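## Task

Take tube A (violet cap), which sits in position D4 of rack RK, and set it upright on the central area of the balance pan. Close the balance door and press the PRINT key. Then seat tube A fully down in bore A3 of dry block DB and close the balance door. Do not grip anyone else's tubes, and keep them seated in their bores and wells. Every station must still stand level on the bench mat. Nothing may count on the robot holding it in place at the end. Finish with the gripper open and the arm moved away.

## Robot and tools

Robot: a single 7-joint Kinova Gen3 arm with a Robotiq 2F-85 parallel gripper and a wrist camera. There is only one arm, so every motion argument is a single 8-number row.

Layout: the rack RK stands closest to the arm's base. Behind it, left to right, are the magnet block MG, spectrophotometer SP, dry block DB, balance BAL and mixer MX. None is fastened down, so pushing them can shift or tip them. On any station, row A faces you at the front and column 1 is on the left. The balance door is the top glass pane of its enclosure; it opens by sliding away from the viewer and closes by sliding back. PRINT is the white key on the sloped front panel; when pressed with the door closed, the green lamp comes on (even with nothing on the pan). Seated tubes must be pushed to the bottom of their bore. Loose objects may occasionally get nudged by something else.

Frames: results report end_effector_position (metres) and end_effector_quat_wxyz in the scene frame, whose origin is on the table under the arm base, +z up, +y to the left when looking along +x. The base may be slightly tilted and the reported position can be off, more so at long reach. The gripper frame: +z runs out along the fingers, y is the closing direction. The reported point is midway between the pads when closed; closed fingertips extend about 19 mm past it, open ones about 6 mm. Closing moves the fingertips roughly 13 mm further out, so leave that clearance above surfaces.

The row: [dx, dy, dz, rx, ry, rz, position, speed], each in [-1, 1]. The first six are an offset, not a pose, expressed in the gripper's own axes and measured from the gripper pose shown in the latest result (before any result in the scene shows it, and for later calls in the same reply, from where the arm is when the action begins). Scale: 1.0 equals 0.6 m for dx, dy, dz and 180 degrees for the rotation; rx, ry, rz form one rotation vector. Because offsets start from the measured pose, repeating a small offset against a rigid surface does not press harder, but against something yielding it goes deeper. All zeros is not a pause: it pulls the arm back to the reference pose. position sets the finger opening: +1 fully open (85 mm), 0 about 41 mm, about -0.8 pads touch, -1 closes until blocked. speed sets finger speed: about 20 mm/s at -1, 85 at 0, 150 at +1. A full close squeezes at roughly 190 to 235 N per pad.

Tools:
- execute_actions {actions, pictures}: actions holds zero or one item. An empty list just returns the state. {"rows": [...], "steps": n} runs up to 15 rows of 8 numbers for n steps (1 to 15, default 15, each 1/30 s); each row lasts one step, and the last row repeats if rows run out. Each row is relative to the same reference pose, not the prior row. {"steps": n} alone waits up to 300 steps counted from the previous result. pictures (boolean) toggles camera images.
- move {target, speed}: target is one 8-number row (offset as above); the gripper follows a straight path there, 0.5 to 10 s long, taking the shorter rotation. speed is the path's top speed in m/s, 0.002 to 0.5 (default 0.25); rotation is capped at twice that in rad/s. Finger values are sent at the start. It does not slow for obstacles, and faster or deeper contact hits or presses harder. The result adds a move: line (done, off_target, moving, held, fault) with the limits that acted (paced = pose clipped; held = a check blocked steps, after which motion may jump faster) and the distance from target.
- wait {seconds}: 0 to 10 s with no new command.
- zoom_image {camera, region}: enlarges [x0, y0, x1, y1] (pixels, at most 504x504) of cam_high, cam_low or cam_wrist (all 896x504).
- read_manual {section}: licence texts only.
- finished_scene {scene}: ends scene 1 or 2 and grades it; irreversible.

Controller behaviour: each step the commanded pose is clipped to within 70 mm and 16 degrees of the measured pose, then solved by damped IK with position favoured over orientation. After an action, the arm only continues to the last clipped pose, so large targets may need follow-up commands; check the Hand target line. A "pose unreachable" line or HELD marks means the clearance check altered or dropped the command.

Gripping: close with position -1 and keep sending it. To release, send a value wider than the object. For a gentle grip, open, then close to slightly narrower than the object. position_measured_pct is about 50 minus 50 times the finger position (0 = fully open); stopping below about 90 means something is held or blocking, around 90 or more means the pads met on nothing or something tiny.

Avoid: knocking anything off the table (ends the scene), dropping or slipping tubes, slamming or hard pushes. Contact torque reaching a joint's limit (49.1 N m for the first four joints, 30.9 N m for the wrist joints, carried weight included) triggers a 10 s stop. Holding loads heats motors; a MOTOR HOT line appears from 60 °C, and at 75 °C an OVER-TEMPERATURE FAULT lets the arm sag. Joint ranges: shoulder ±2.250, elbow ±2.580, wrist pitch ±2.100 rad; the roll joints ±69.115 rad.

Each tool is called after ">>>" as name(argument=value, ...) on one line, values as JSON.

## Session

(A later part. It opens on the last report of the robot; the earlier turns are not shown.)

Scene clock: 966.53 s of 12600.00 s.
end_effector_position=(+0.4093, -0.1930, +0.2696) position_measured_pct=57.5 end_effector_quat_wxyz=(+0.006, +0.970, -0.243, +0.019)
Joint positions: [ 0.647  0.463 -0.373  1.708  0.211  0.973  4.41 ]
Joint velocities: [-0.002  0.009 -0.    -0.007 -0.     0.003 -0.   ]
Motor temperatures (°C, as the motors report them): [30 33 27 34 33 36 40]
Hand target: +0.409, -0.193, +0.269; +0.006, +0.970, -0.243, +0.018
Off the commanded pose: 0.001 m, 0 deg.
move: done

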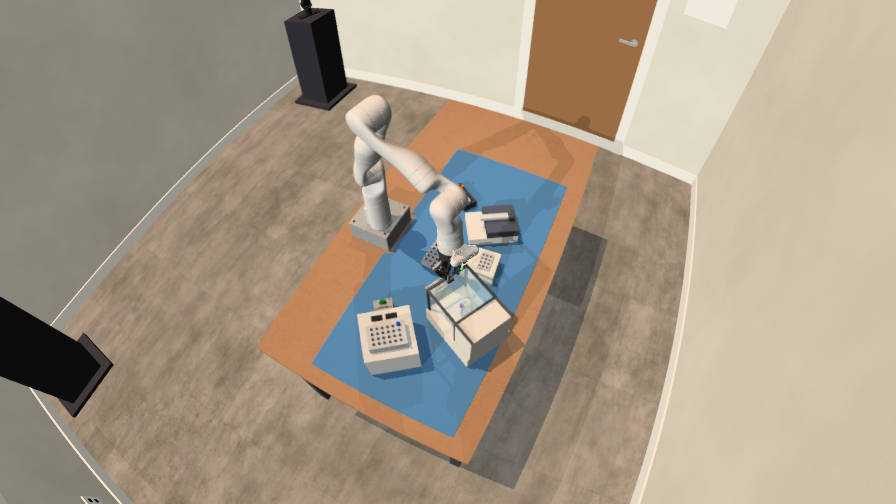

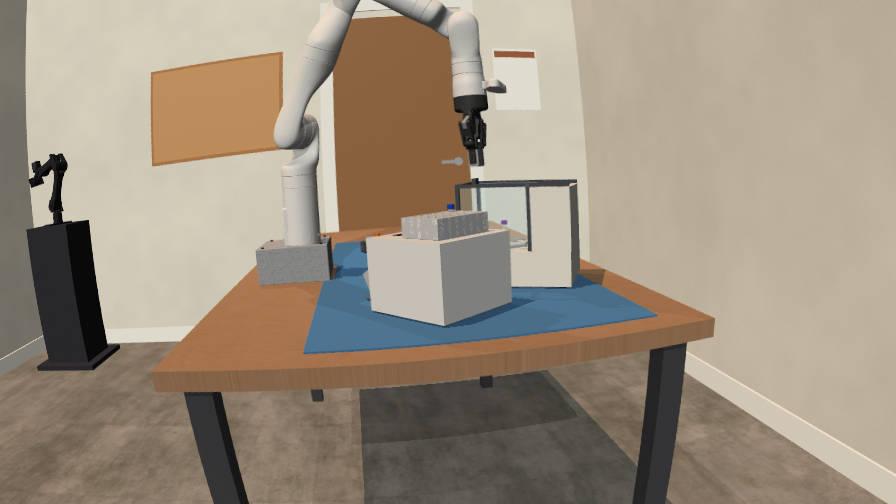

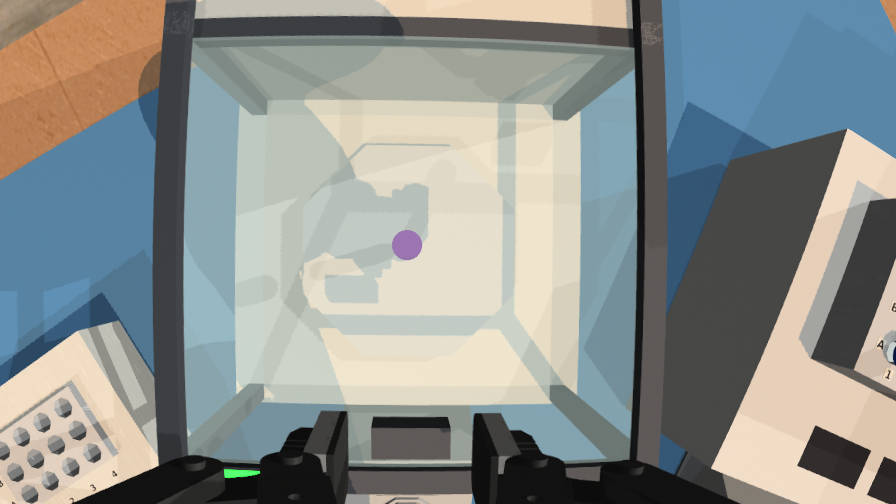

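>>> move(target=[-0.003,0,0.057,0,0,0,-0.15,0], speed=0.04)

>>> move(target=[0,0,0,0,0,0,-0.5,0], speed=0.03)

>>> move(target=[0.198,0,0,0,0,0,-0.5,0], speed=0.05)

Scene clock: 972.80 s of 12600.00 s.
end_effector_position=(+0.4089, -0.1930, +0.2356) position_measured_pct=57.5 end_effector_quat_wxyz=(+0.006, +0.970, -0.244, +0.019)
Joint positions: [ 0.636  0.51  -0.359  1.76   0.239  0.877  4.385]
Joint velocities: [-0.001  0.003 -0.     0.002  0.002 -0.005 -0.002]
Motor temperatures (°C, as the motors report them): [30 33 27 34 33 36 40]
Hand target: +0.409, -0.193, +0.235; +0.006, +0.970, -0.243, +0.019
Off the commanded pose: 0.000 m, 0 deg.
move: done

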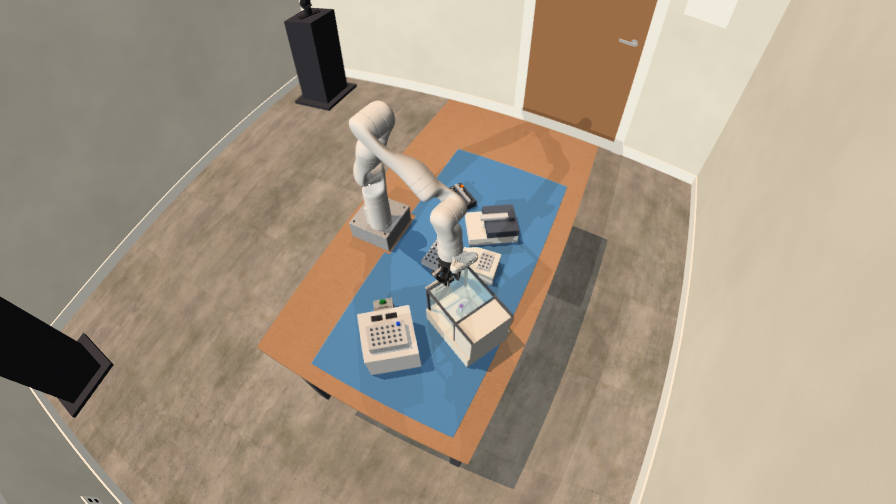

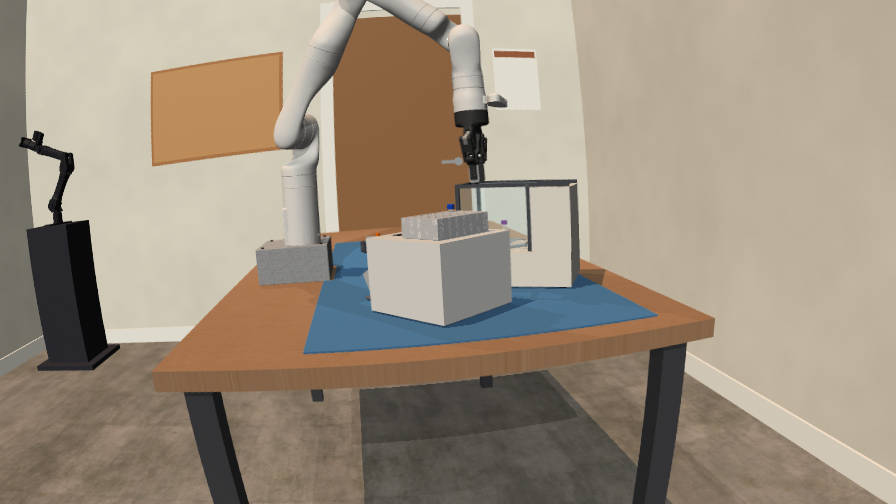

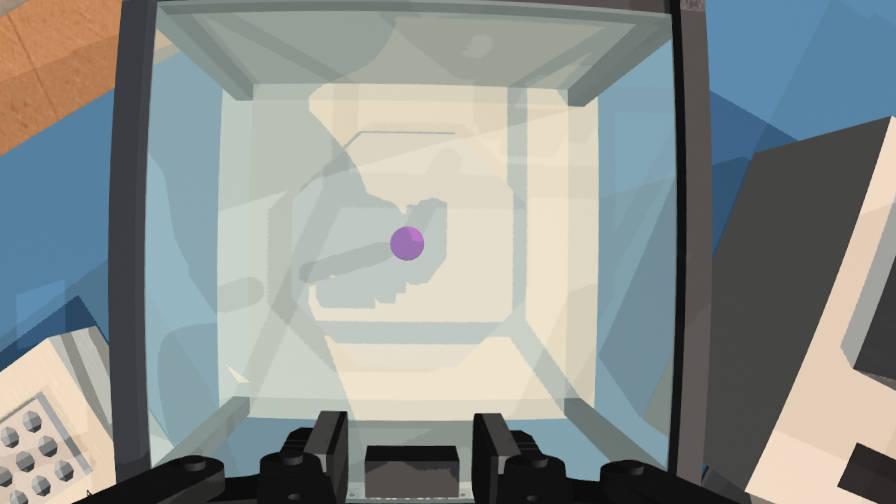

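Scene clock: 973.30 s of 12600.00 s.
end_effector_position=(+0.4088, -0.1933, +0.2360) position_measured_pct=69.8 end_effector_quat_wxyz=(+0.007, +0.970, -0.244, +0.019)
Joint positions: [ 0.637  0.509 -0.359  1.76   0.239  0.878  4.385]
Joint velocities: [ 0.     0.    -0.    -0.    -0.001  0.001 -0.001]
Motor temperatures (°C, as the motors report them): [30 33 27 34 33 36 40]
Hand target: +0.409, -0.193, +0.236; +0.006, +0.970, -0.244, +0.019
Off the commanded pose: 0.001 m, 0 deg.
move: done

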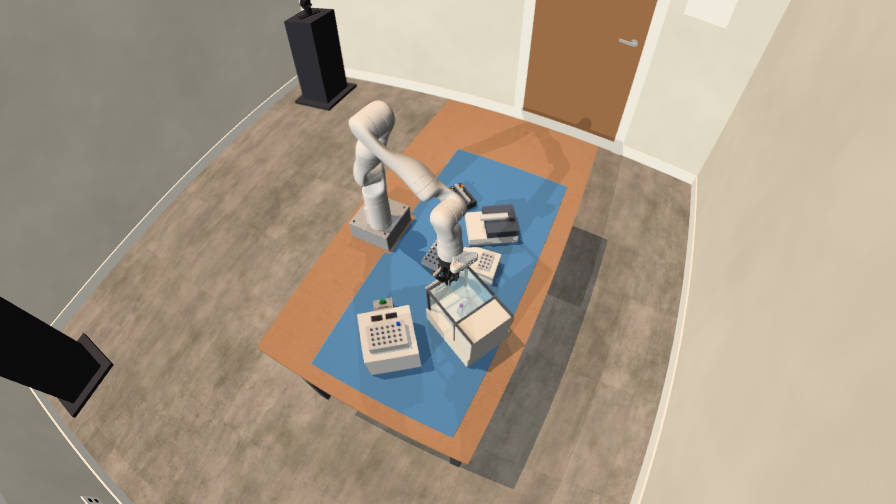

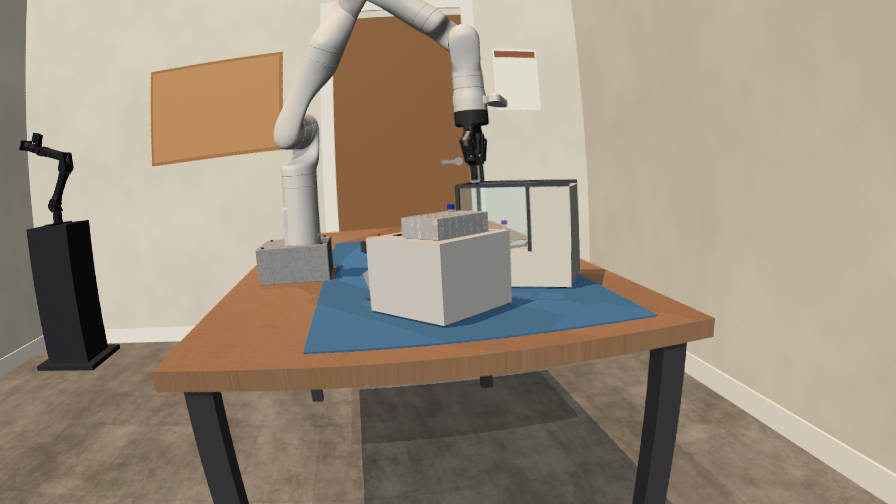

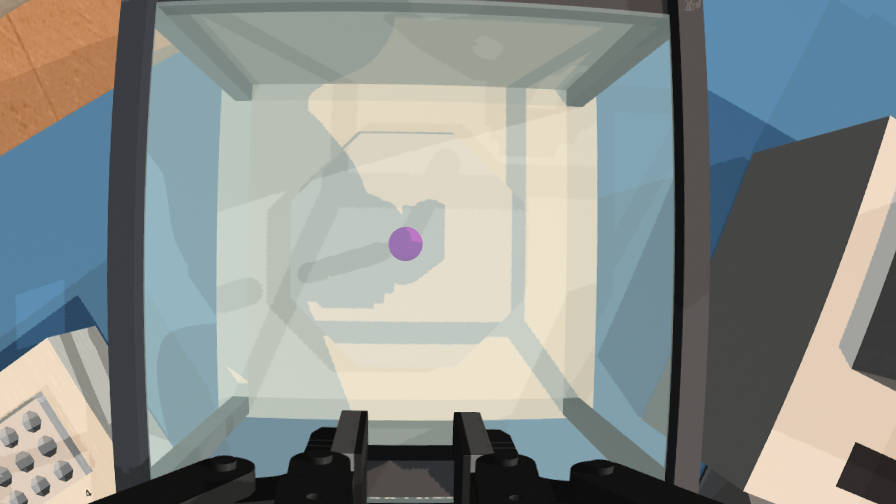

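Scene clock: 976.00 s of 12600.00 s.
end_effector_position=(+0.5116, -0.2467, +0.2369) position_measured_pct=69.8 end_effector_quat_wxyz=(+0.005, +0.970, -0.243, +0.014)
Joint positions: [ 0.587  0.744 -0.33   1.305  0.257  1.107  4.443]
Joint velocities: [-0.002  0.004  0.003 -0.009 -0.002  0.004  0.002]
Motor temperatures (°C, as the motors report them): [30 34 27 34 33 36 40]
Hand target: +0.514, -0.249, +0.241; +0.007, +0.970, -0.243, +0.019
Off the commanded pose: 0.005 m, 1 deg.
move: off_target

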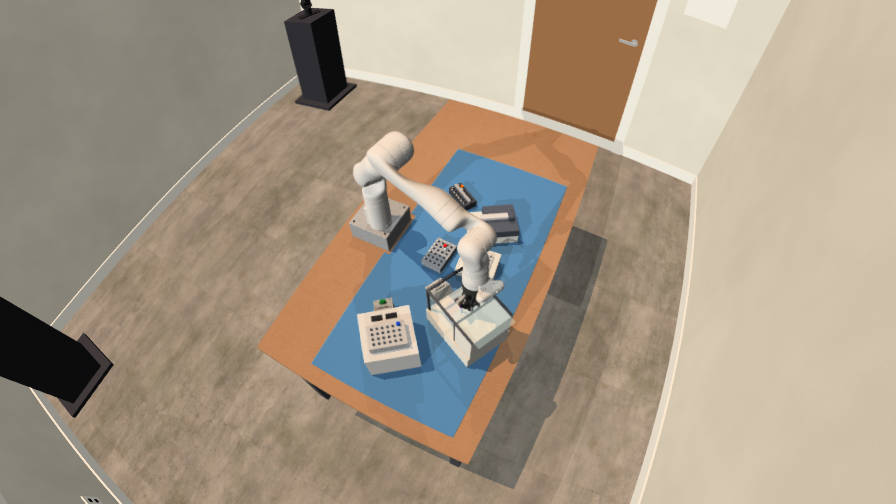

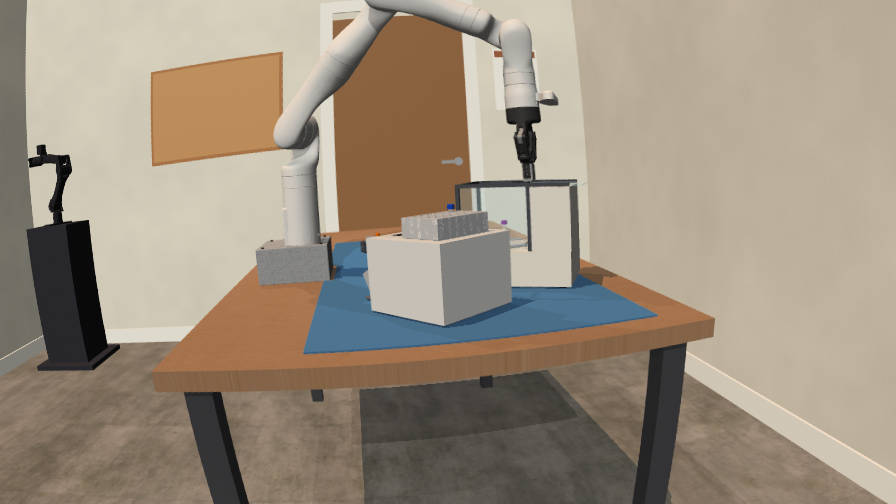

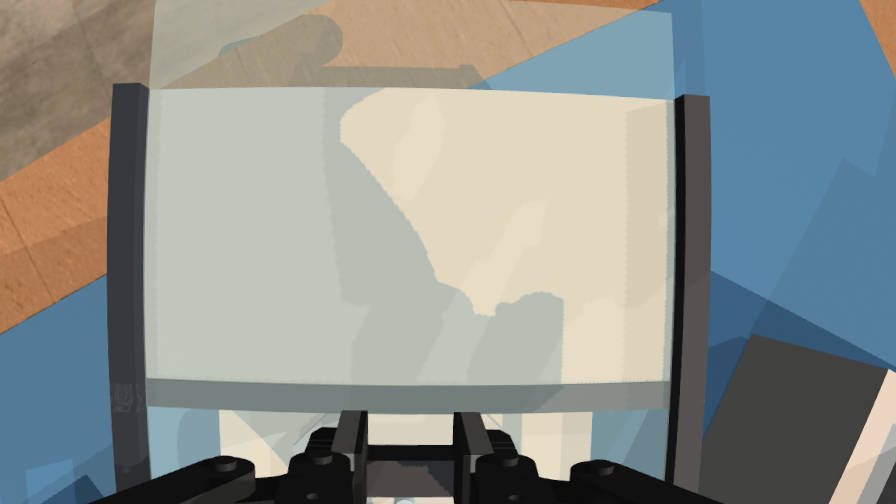

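>>> move(target=[0,0,0,0,0,0,-0.3,0], speed=0.02)

>>> move(target=[0,0,-0.08,0,0,0,-0.3,0], speed=0.1)

>>> move(target=[-0.17,0,0,0,0,0,-0.4,0], speed=0.15)

Scene clock: 982.37 s of 12600.00 s.
end_effector_position=(+0.5116, -0.2467, +0.2369) position_measured_pct=65.1 end_effector_quat_wxyz=(+0.005, +0.970, -0.243, +0.014)
Joint positions: [ 0.587  0.744 -0.33   1.305  0.257  1.107  4.443]
Joint velocities: [ 0.    -0.     0.001 -0.    -0.    -0.001 -0.   ]
Motor temperatures (°C, as the motors report them): [30 34 27 34 33 36 40]
Hand target: +0.512, -0.247, +0.237; +0.005, +0.970, -0.243, +0.014
Off the commanded pose: 0.000 m, 0 deg.
move: done

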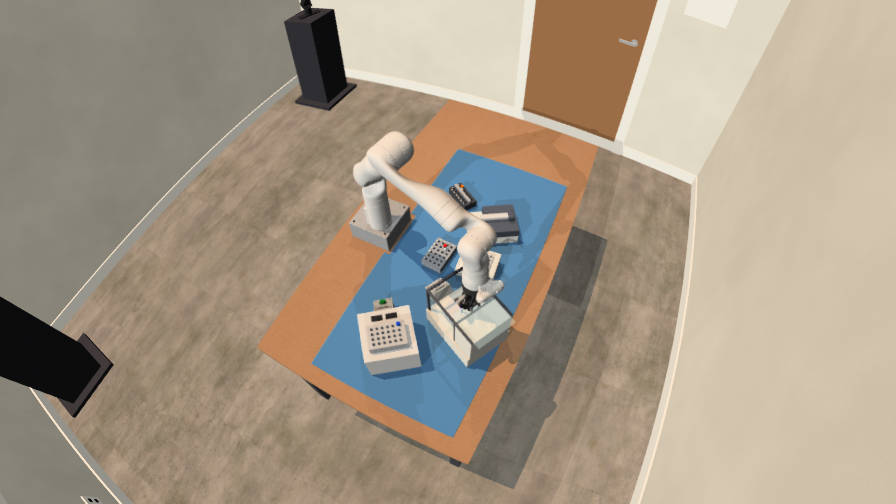

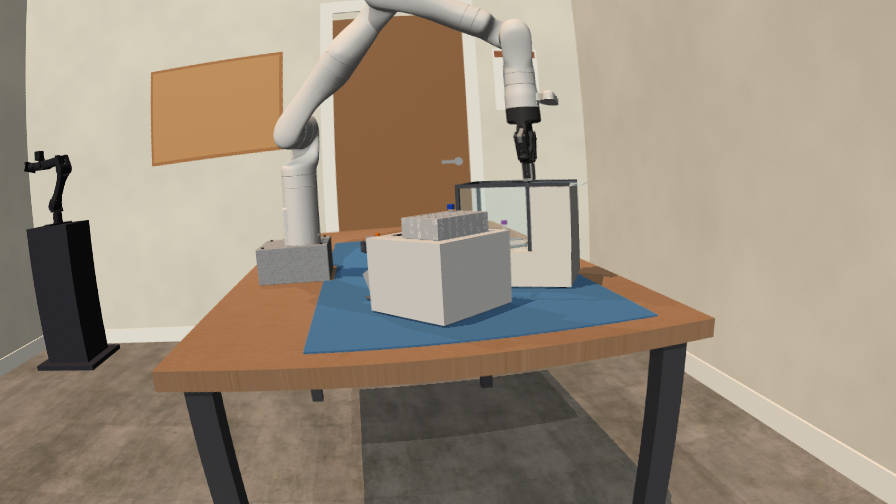

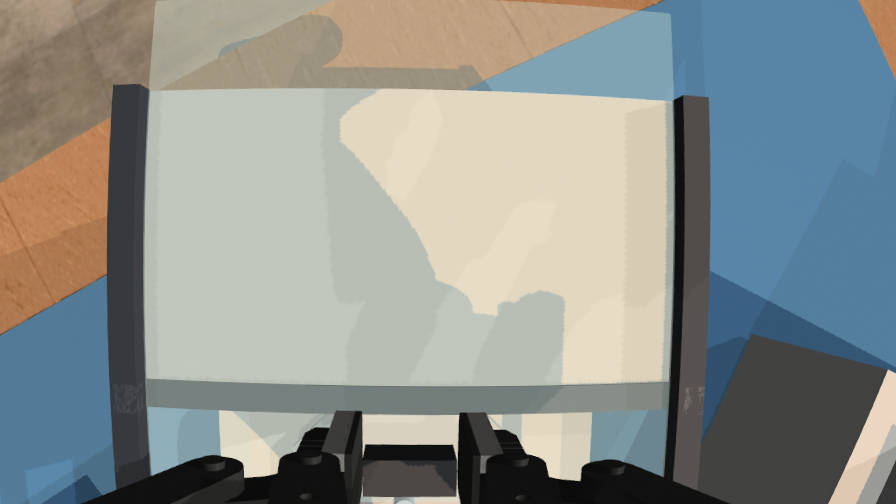

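Scene clock: 983.23 s of 12600.00 s.
end_effector_position=(+0.5103, -0.2459, +0.2847) position_measured_pct=65.1 end_effector_quat_wxyz=(+0.005, +0.970, -0.243, +0.014)
Joint positions: [ 0.588  0.694 -0.34   1.237  0.237  1.223  4.461]
Joint velocities: [-0.    -0.002 -0.002 -0.003 -0.001  0.003  0.001]
Motor temperatures (°C, as the motors report them): [30 34 27 34 33 36 40]
Hand target: +0.510, -0.246, +0.285; +0.005, +0.970, -0.243, +0.014
Off the commanded pose: 0.000 m, 0 deg.
move: done

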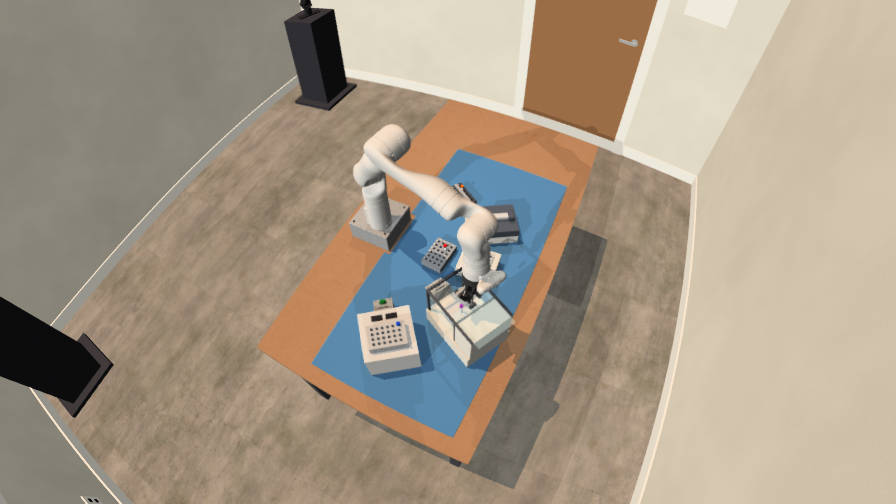

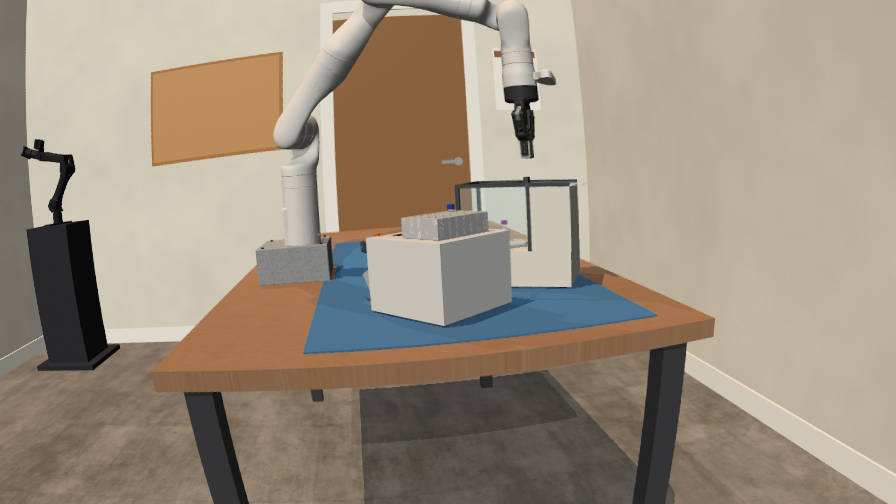

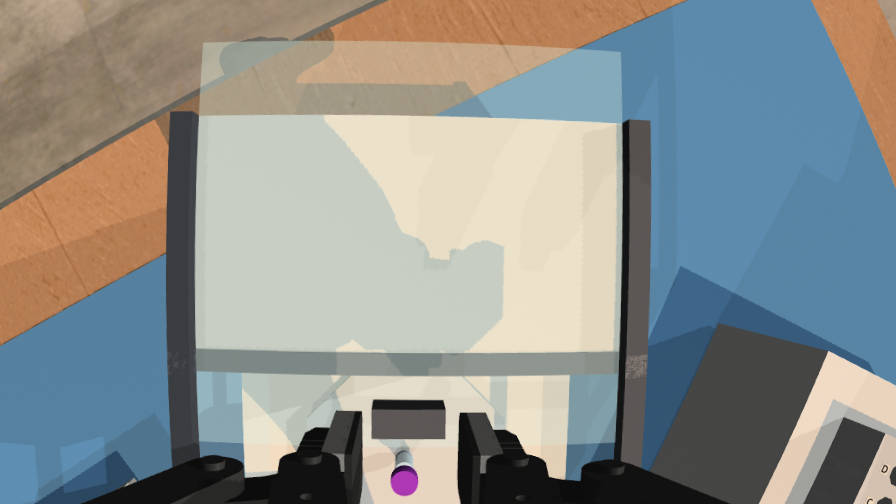

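Scene clock: 984.40 s of 12600.00 s.
end_effector_position=(+0.4201, -0.1981, +0.2810) position_measured_pct=69.8 end_effector_quat_wxyz=(+0.005, +0.970, -0.243, +0.014)
Joint positions: [ 0.642  0.479 -0.371  1.638  0.205  1.037  4.423]
Joint velocities: [ 0.002 -0.009 -0.     0.005 -0.    -0.003  0.   ]
Motor temperatures (°C, as the motors report them): [30 34 27 34 33 36 40]
Hand target: +0.420, -0.198, +0.281; +0.005, +0.970, -0.243, +0.014
Off the commanded pose: 0.001 m, 0 deg.
move: done

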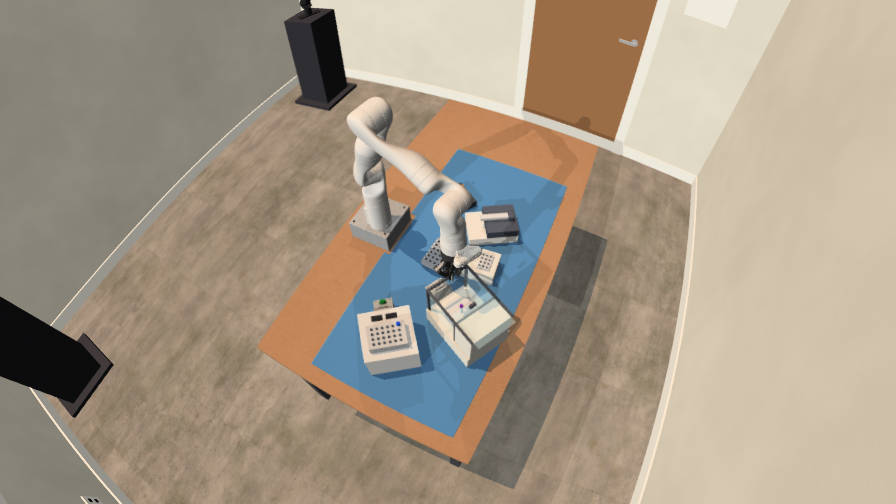

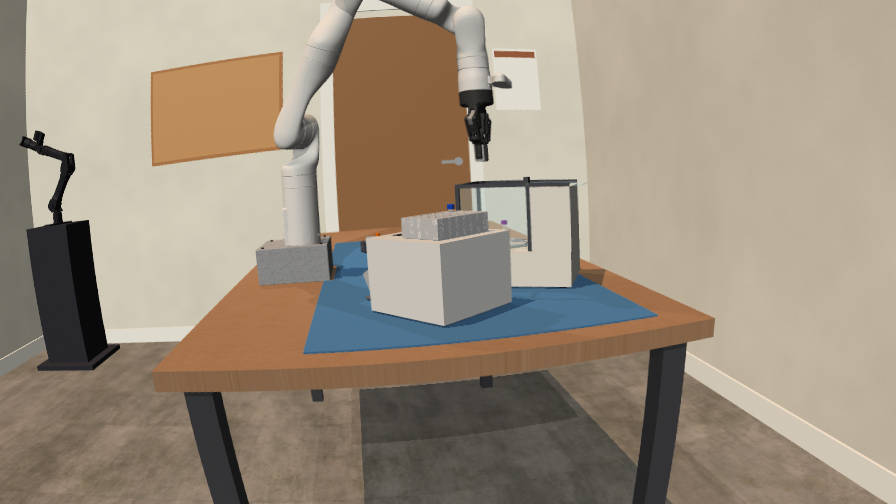

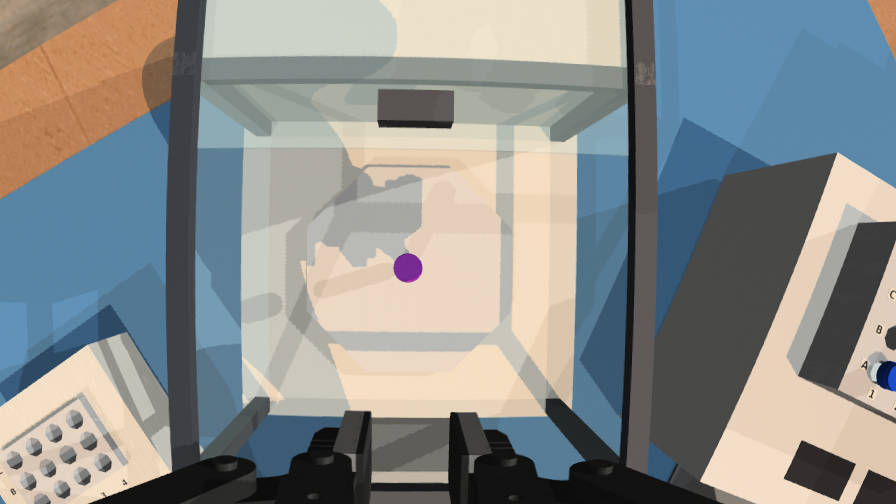

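>>> move(target=[0.069,0,0,0,0,0,-0.4,0], speed=0.1)

>>> move(target=[0,0,0.17,0,0,0,-0.4,0], speed=0.08)

Scene clock: 996.07 s of 12600.00 s.
end_effector_position=(+0.4566, -0.2175, +0.2827) position_measured_pct=69.8 end_effector_quat_wxyz=(+0.005, +0.970, -0.243, +0.014)
Joint positions: [ 0.621  0.563 -0.358  1.487  0.22   1.105  4.434]
Joint velocities: [-0.002  0.008  0.    -0.007  0.     0.004  0.001]
Motor temperatures (°C, as the motors report them): [30 34 27 34 33 36 40]
Hand target: +0.457, -0.217, +0.282; +0.005, +0.970, -0.243, +0.014
Off the commanded pose: 0.000 m, 0 deg.
move: done

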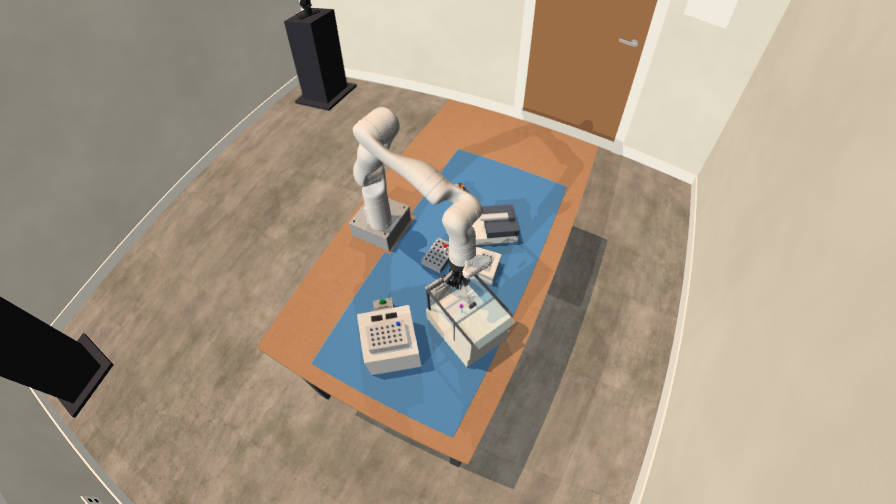

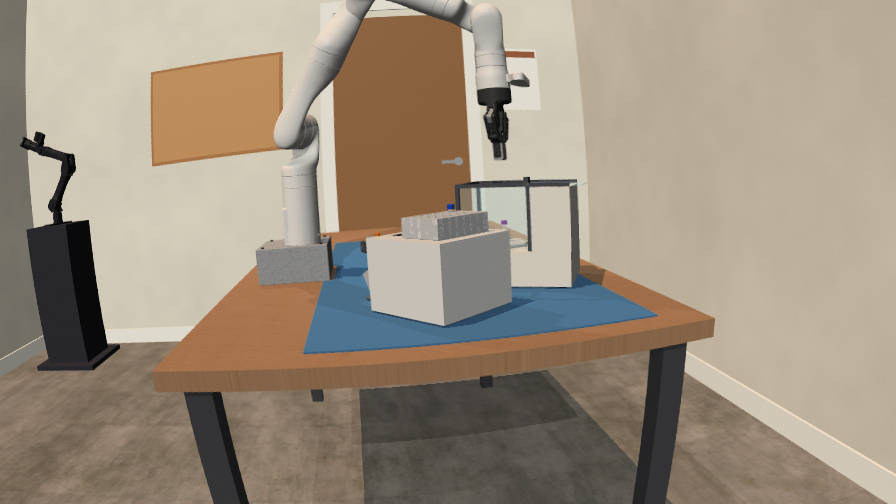

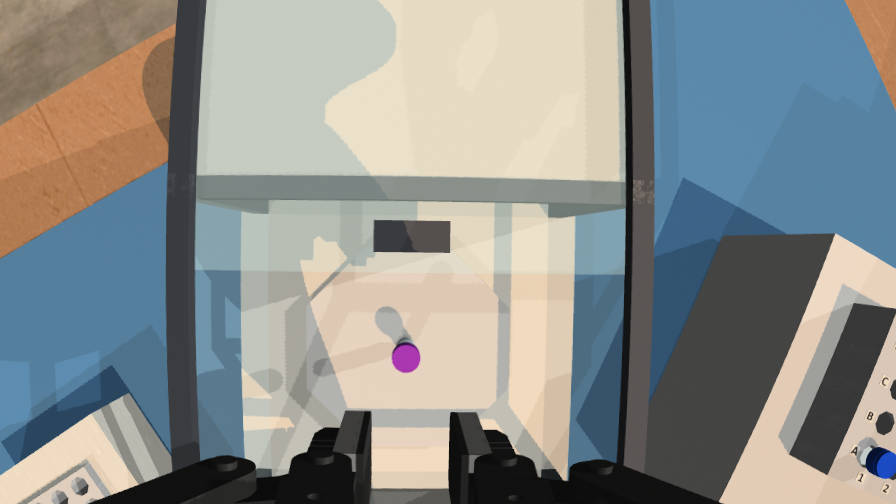

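Scene clock: 997.73 s of 12600.00 s.
end_effector_position=(+0.4594, -0.2194, +0.1810) position_measured_pct=69.8 end_effector_quat_wxyz=(+0.005, +0.970, -0.243, +0.014)
Joint positions: [ 0.6    0.702 -0.321  1.606  0.284  0.852  4.381]
Joint velocities: [-0.001  0.004  0.001 -0.001  0.002 -0.002 -0.002]
Motor temperatures (°C, as the motors report them): [30 34 27 34 33 36 40]
Hand target: +0.459, -0.219, +0.181; +0.005, +0.970, -0.243, +0.014
Off the commanded pose: 0.000 m, 0 deg.
move: done

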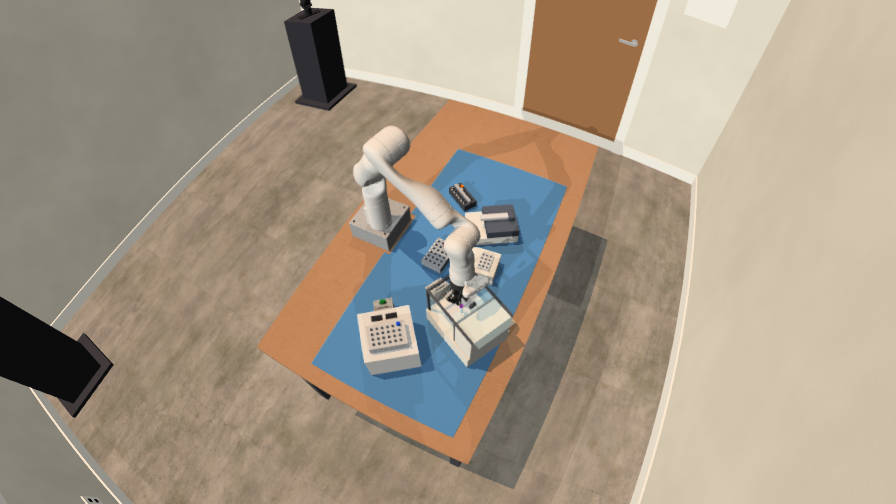

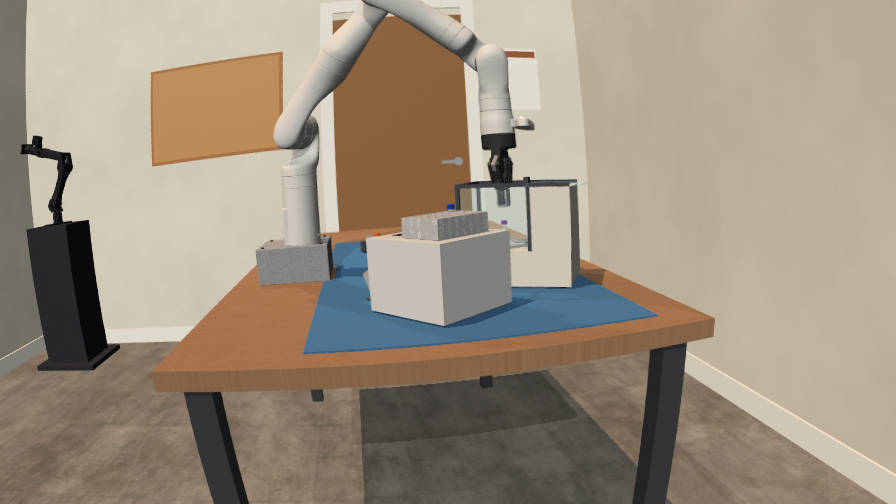

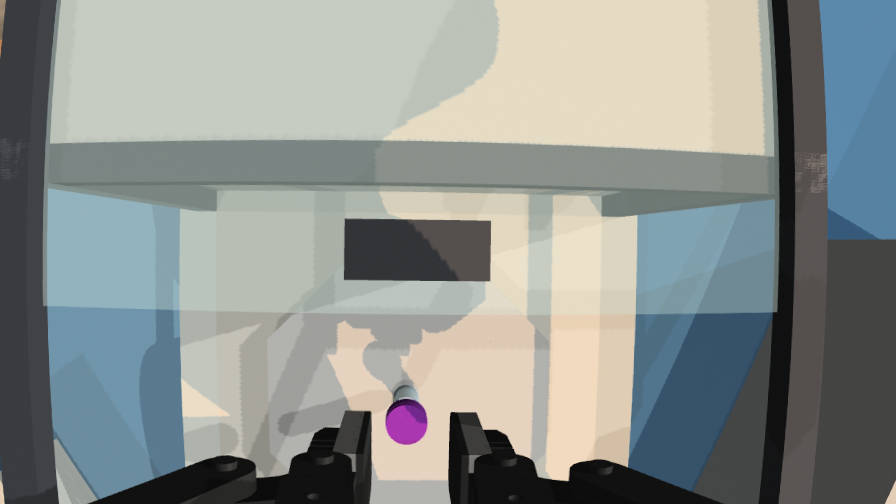

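>>> move(target=[0.005,0,0.085,0,0,0,-0.4,0], speed=0.03)

>>> move(target=[0,0,0,0,0,0,-0.72,0], speed=0.03)

Scene clock: 1010.30 s of 12600.00 s.
end_effector_position=(+0.4634, -0.2218, +0.1304) position_measured_pct=69.8 end_effector_quat_wxyz=(+0.005, +0.970, -0.243, +0.014)
Joint positions: [ 0.582  0.792 -0.293  1.626  0.319  0.744  4.355]
Joint velocities: [-0.001  0.003  0.     0.001  0.002 -0.003  0.   ]
Motor temperatures (°C, as the motors report them): [30 34 27 34 33 36 40]
Hand target: +0.463, -0.222, +0.130; +0.005, +0.970, -0.243, +0.014
Off the commanded pose: 0.000 m, 0 deg.
move: done

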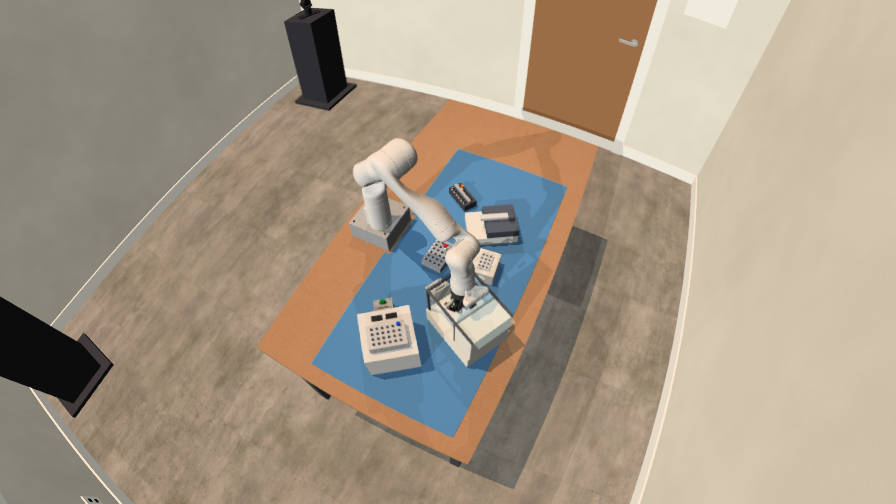

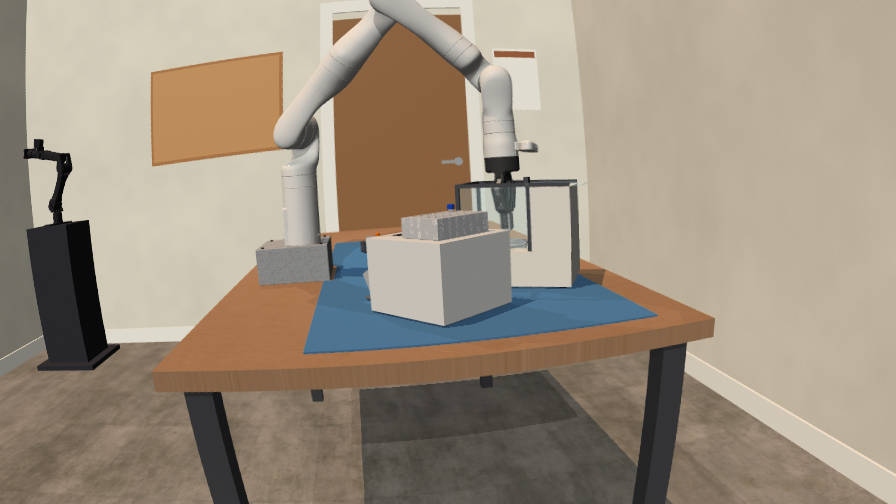

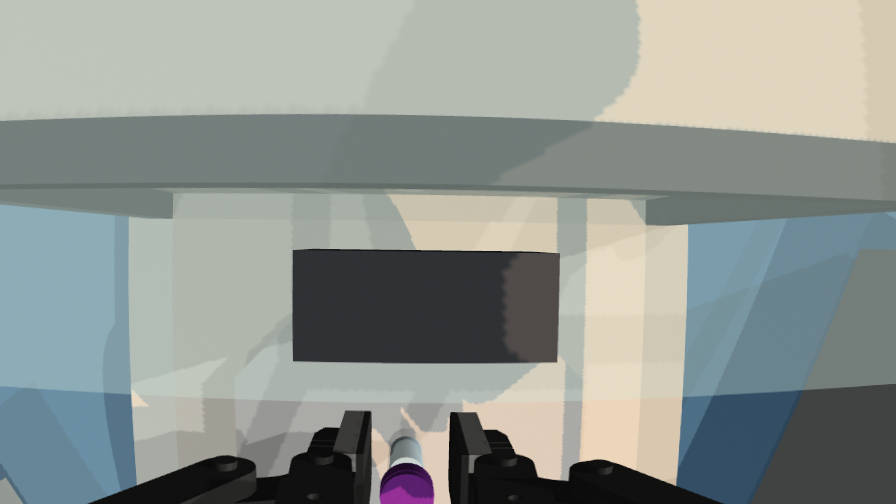

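Scene clock: 1010.80 s of 12600.00 s.
end_effector_position=(+0.4635, -0.2218, +0.1304) position_measured_pct=81.3 end_effector_quat_wxyz=(+0.005, +0.970, -0.243, +0.014)
Joint positions: [ 0.582  0.792 -0.293  1.626  0.319  0.744  4.355]
Joint velocities: [-0.    -0.    -0.001 -0.    -0.001 -0.001 -0.001]
Motor temperatures (°C, as the motors report them): [30 34 27 34 33 36 40]
Hand target: +0.463, -0.222, +0.130; +0.005, +0.970, -0.243, +0.014
Off the commanded pose: 0.000 m, 0 deg.
move: done

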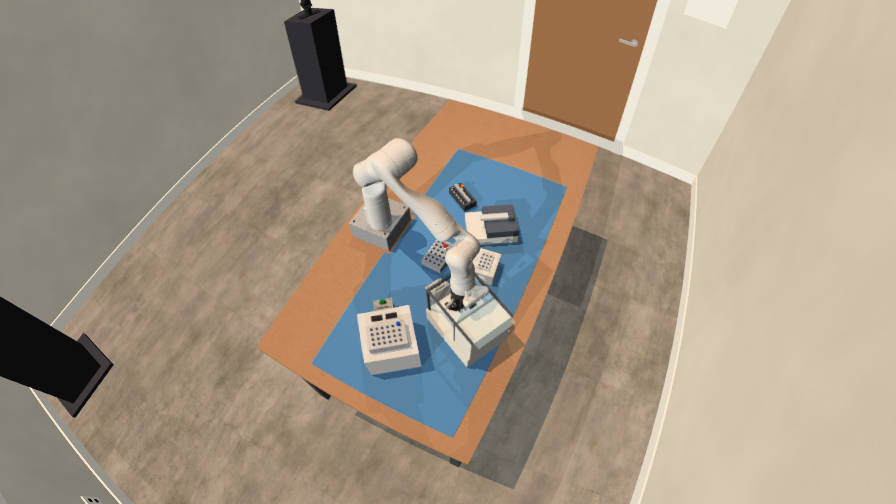

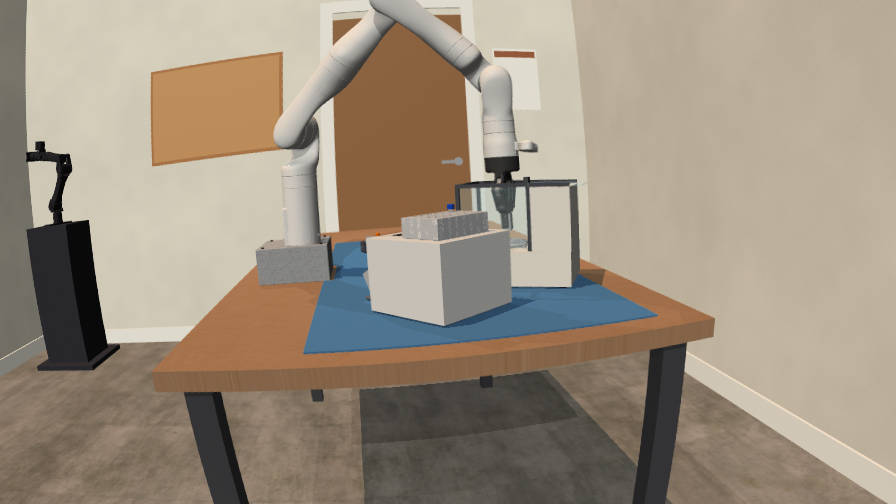

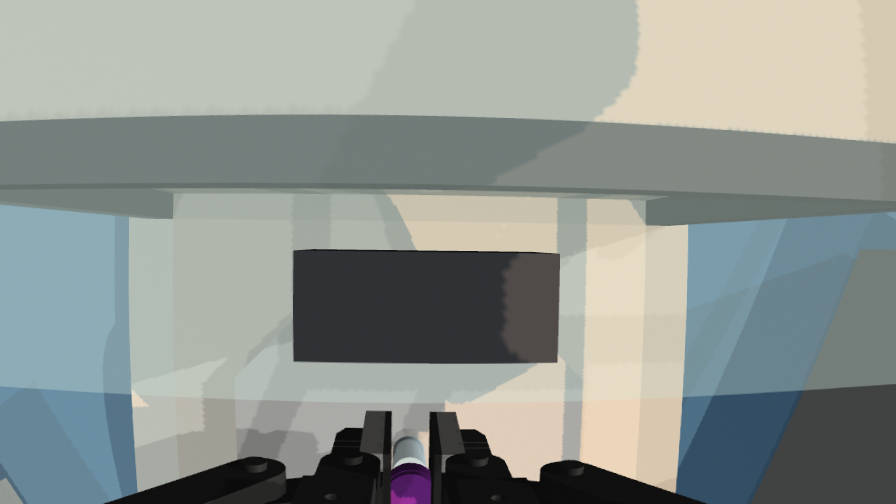

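>>> move(target=[0,0,-0.285,0,0,0,-0.72,0], speed=0.1)

Scene clock: 1016.13 s of 12600.00 s.
end_effector_position=(+0.4588, -0.2186, +0.3010) position_measured_pct=81.3 end_effector_quat_wxyz=(+0.005, +0.970, -0.243, +0.014)
Joint positions: [ 0.621  0.549 -0.36   1.446  0.212  1.157  4.444]
Joint velocities: [ 0.    -0.002  0.001 -0.003  0.001  0.002 -0.   ]
Motor temperatures (°C, as the motors report them): [30 34 27 34 33 36 40]
Hand target: +0.459, -0.219, +0.301; +0.005, +0.970, -0.243, +0.014
Off the commanded pose: 0.001 m, 0 deg.
move: done

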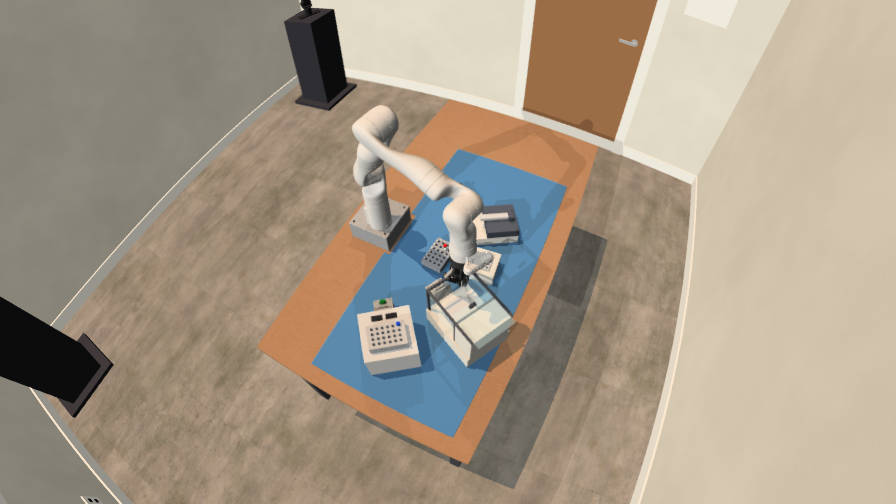

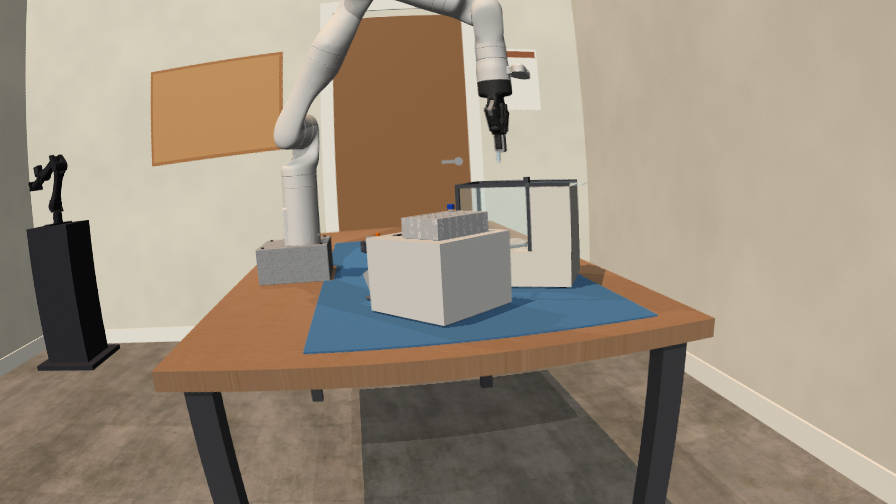

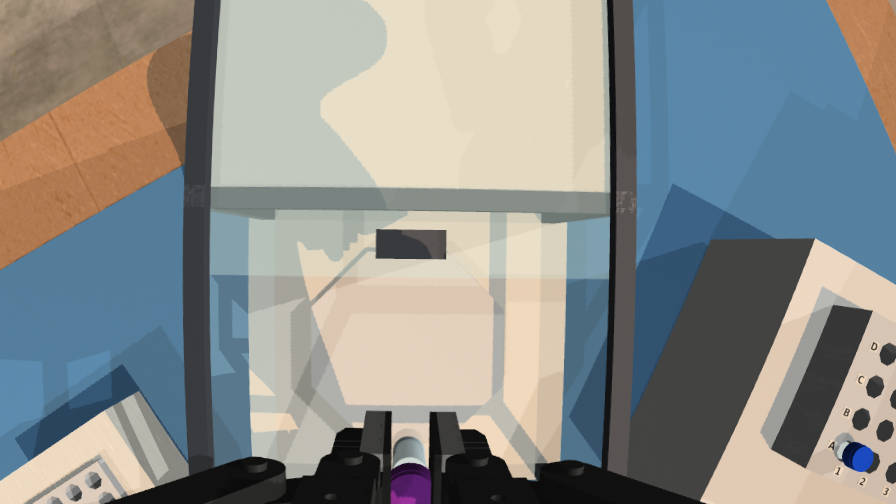

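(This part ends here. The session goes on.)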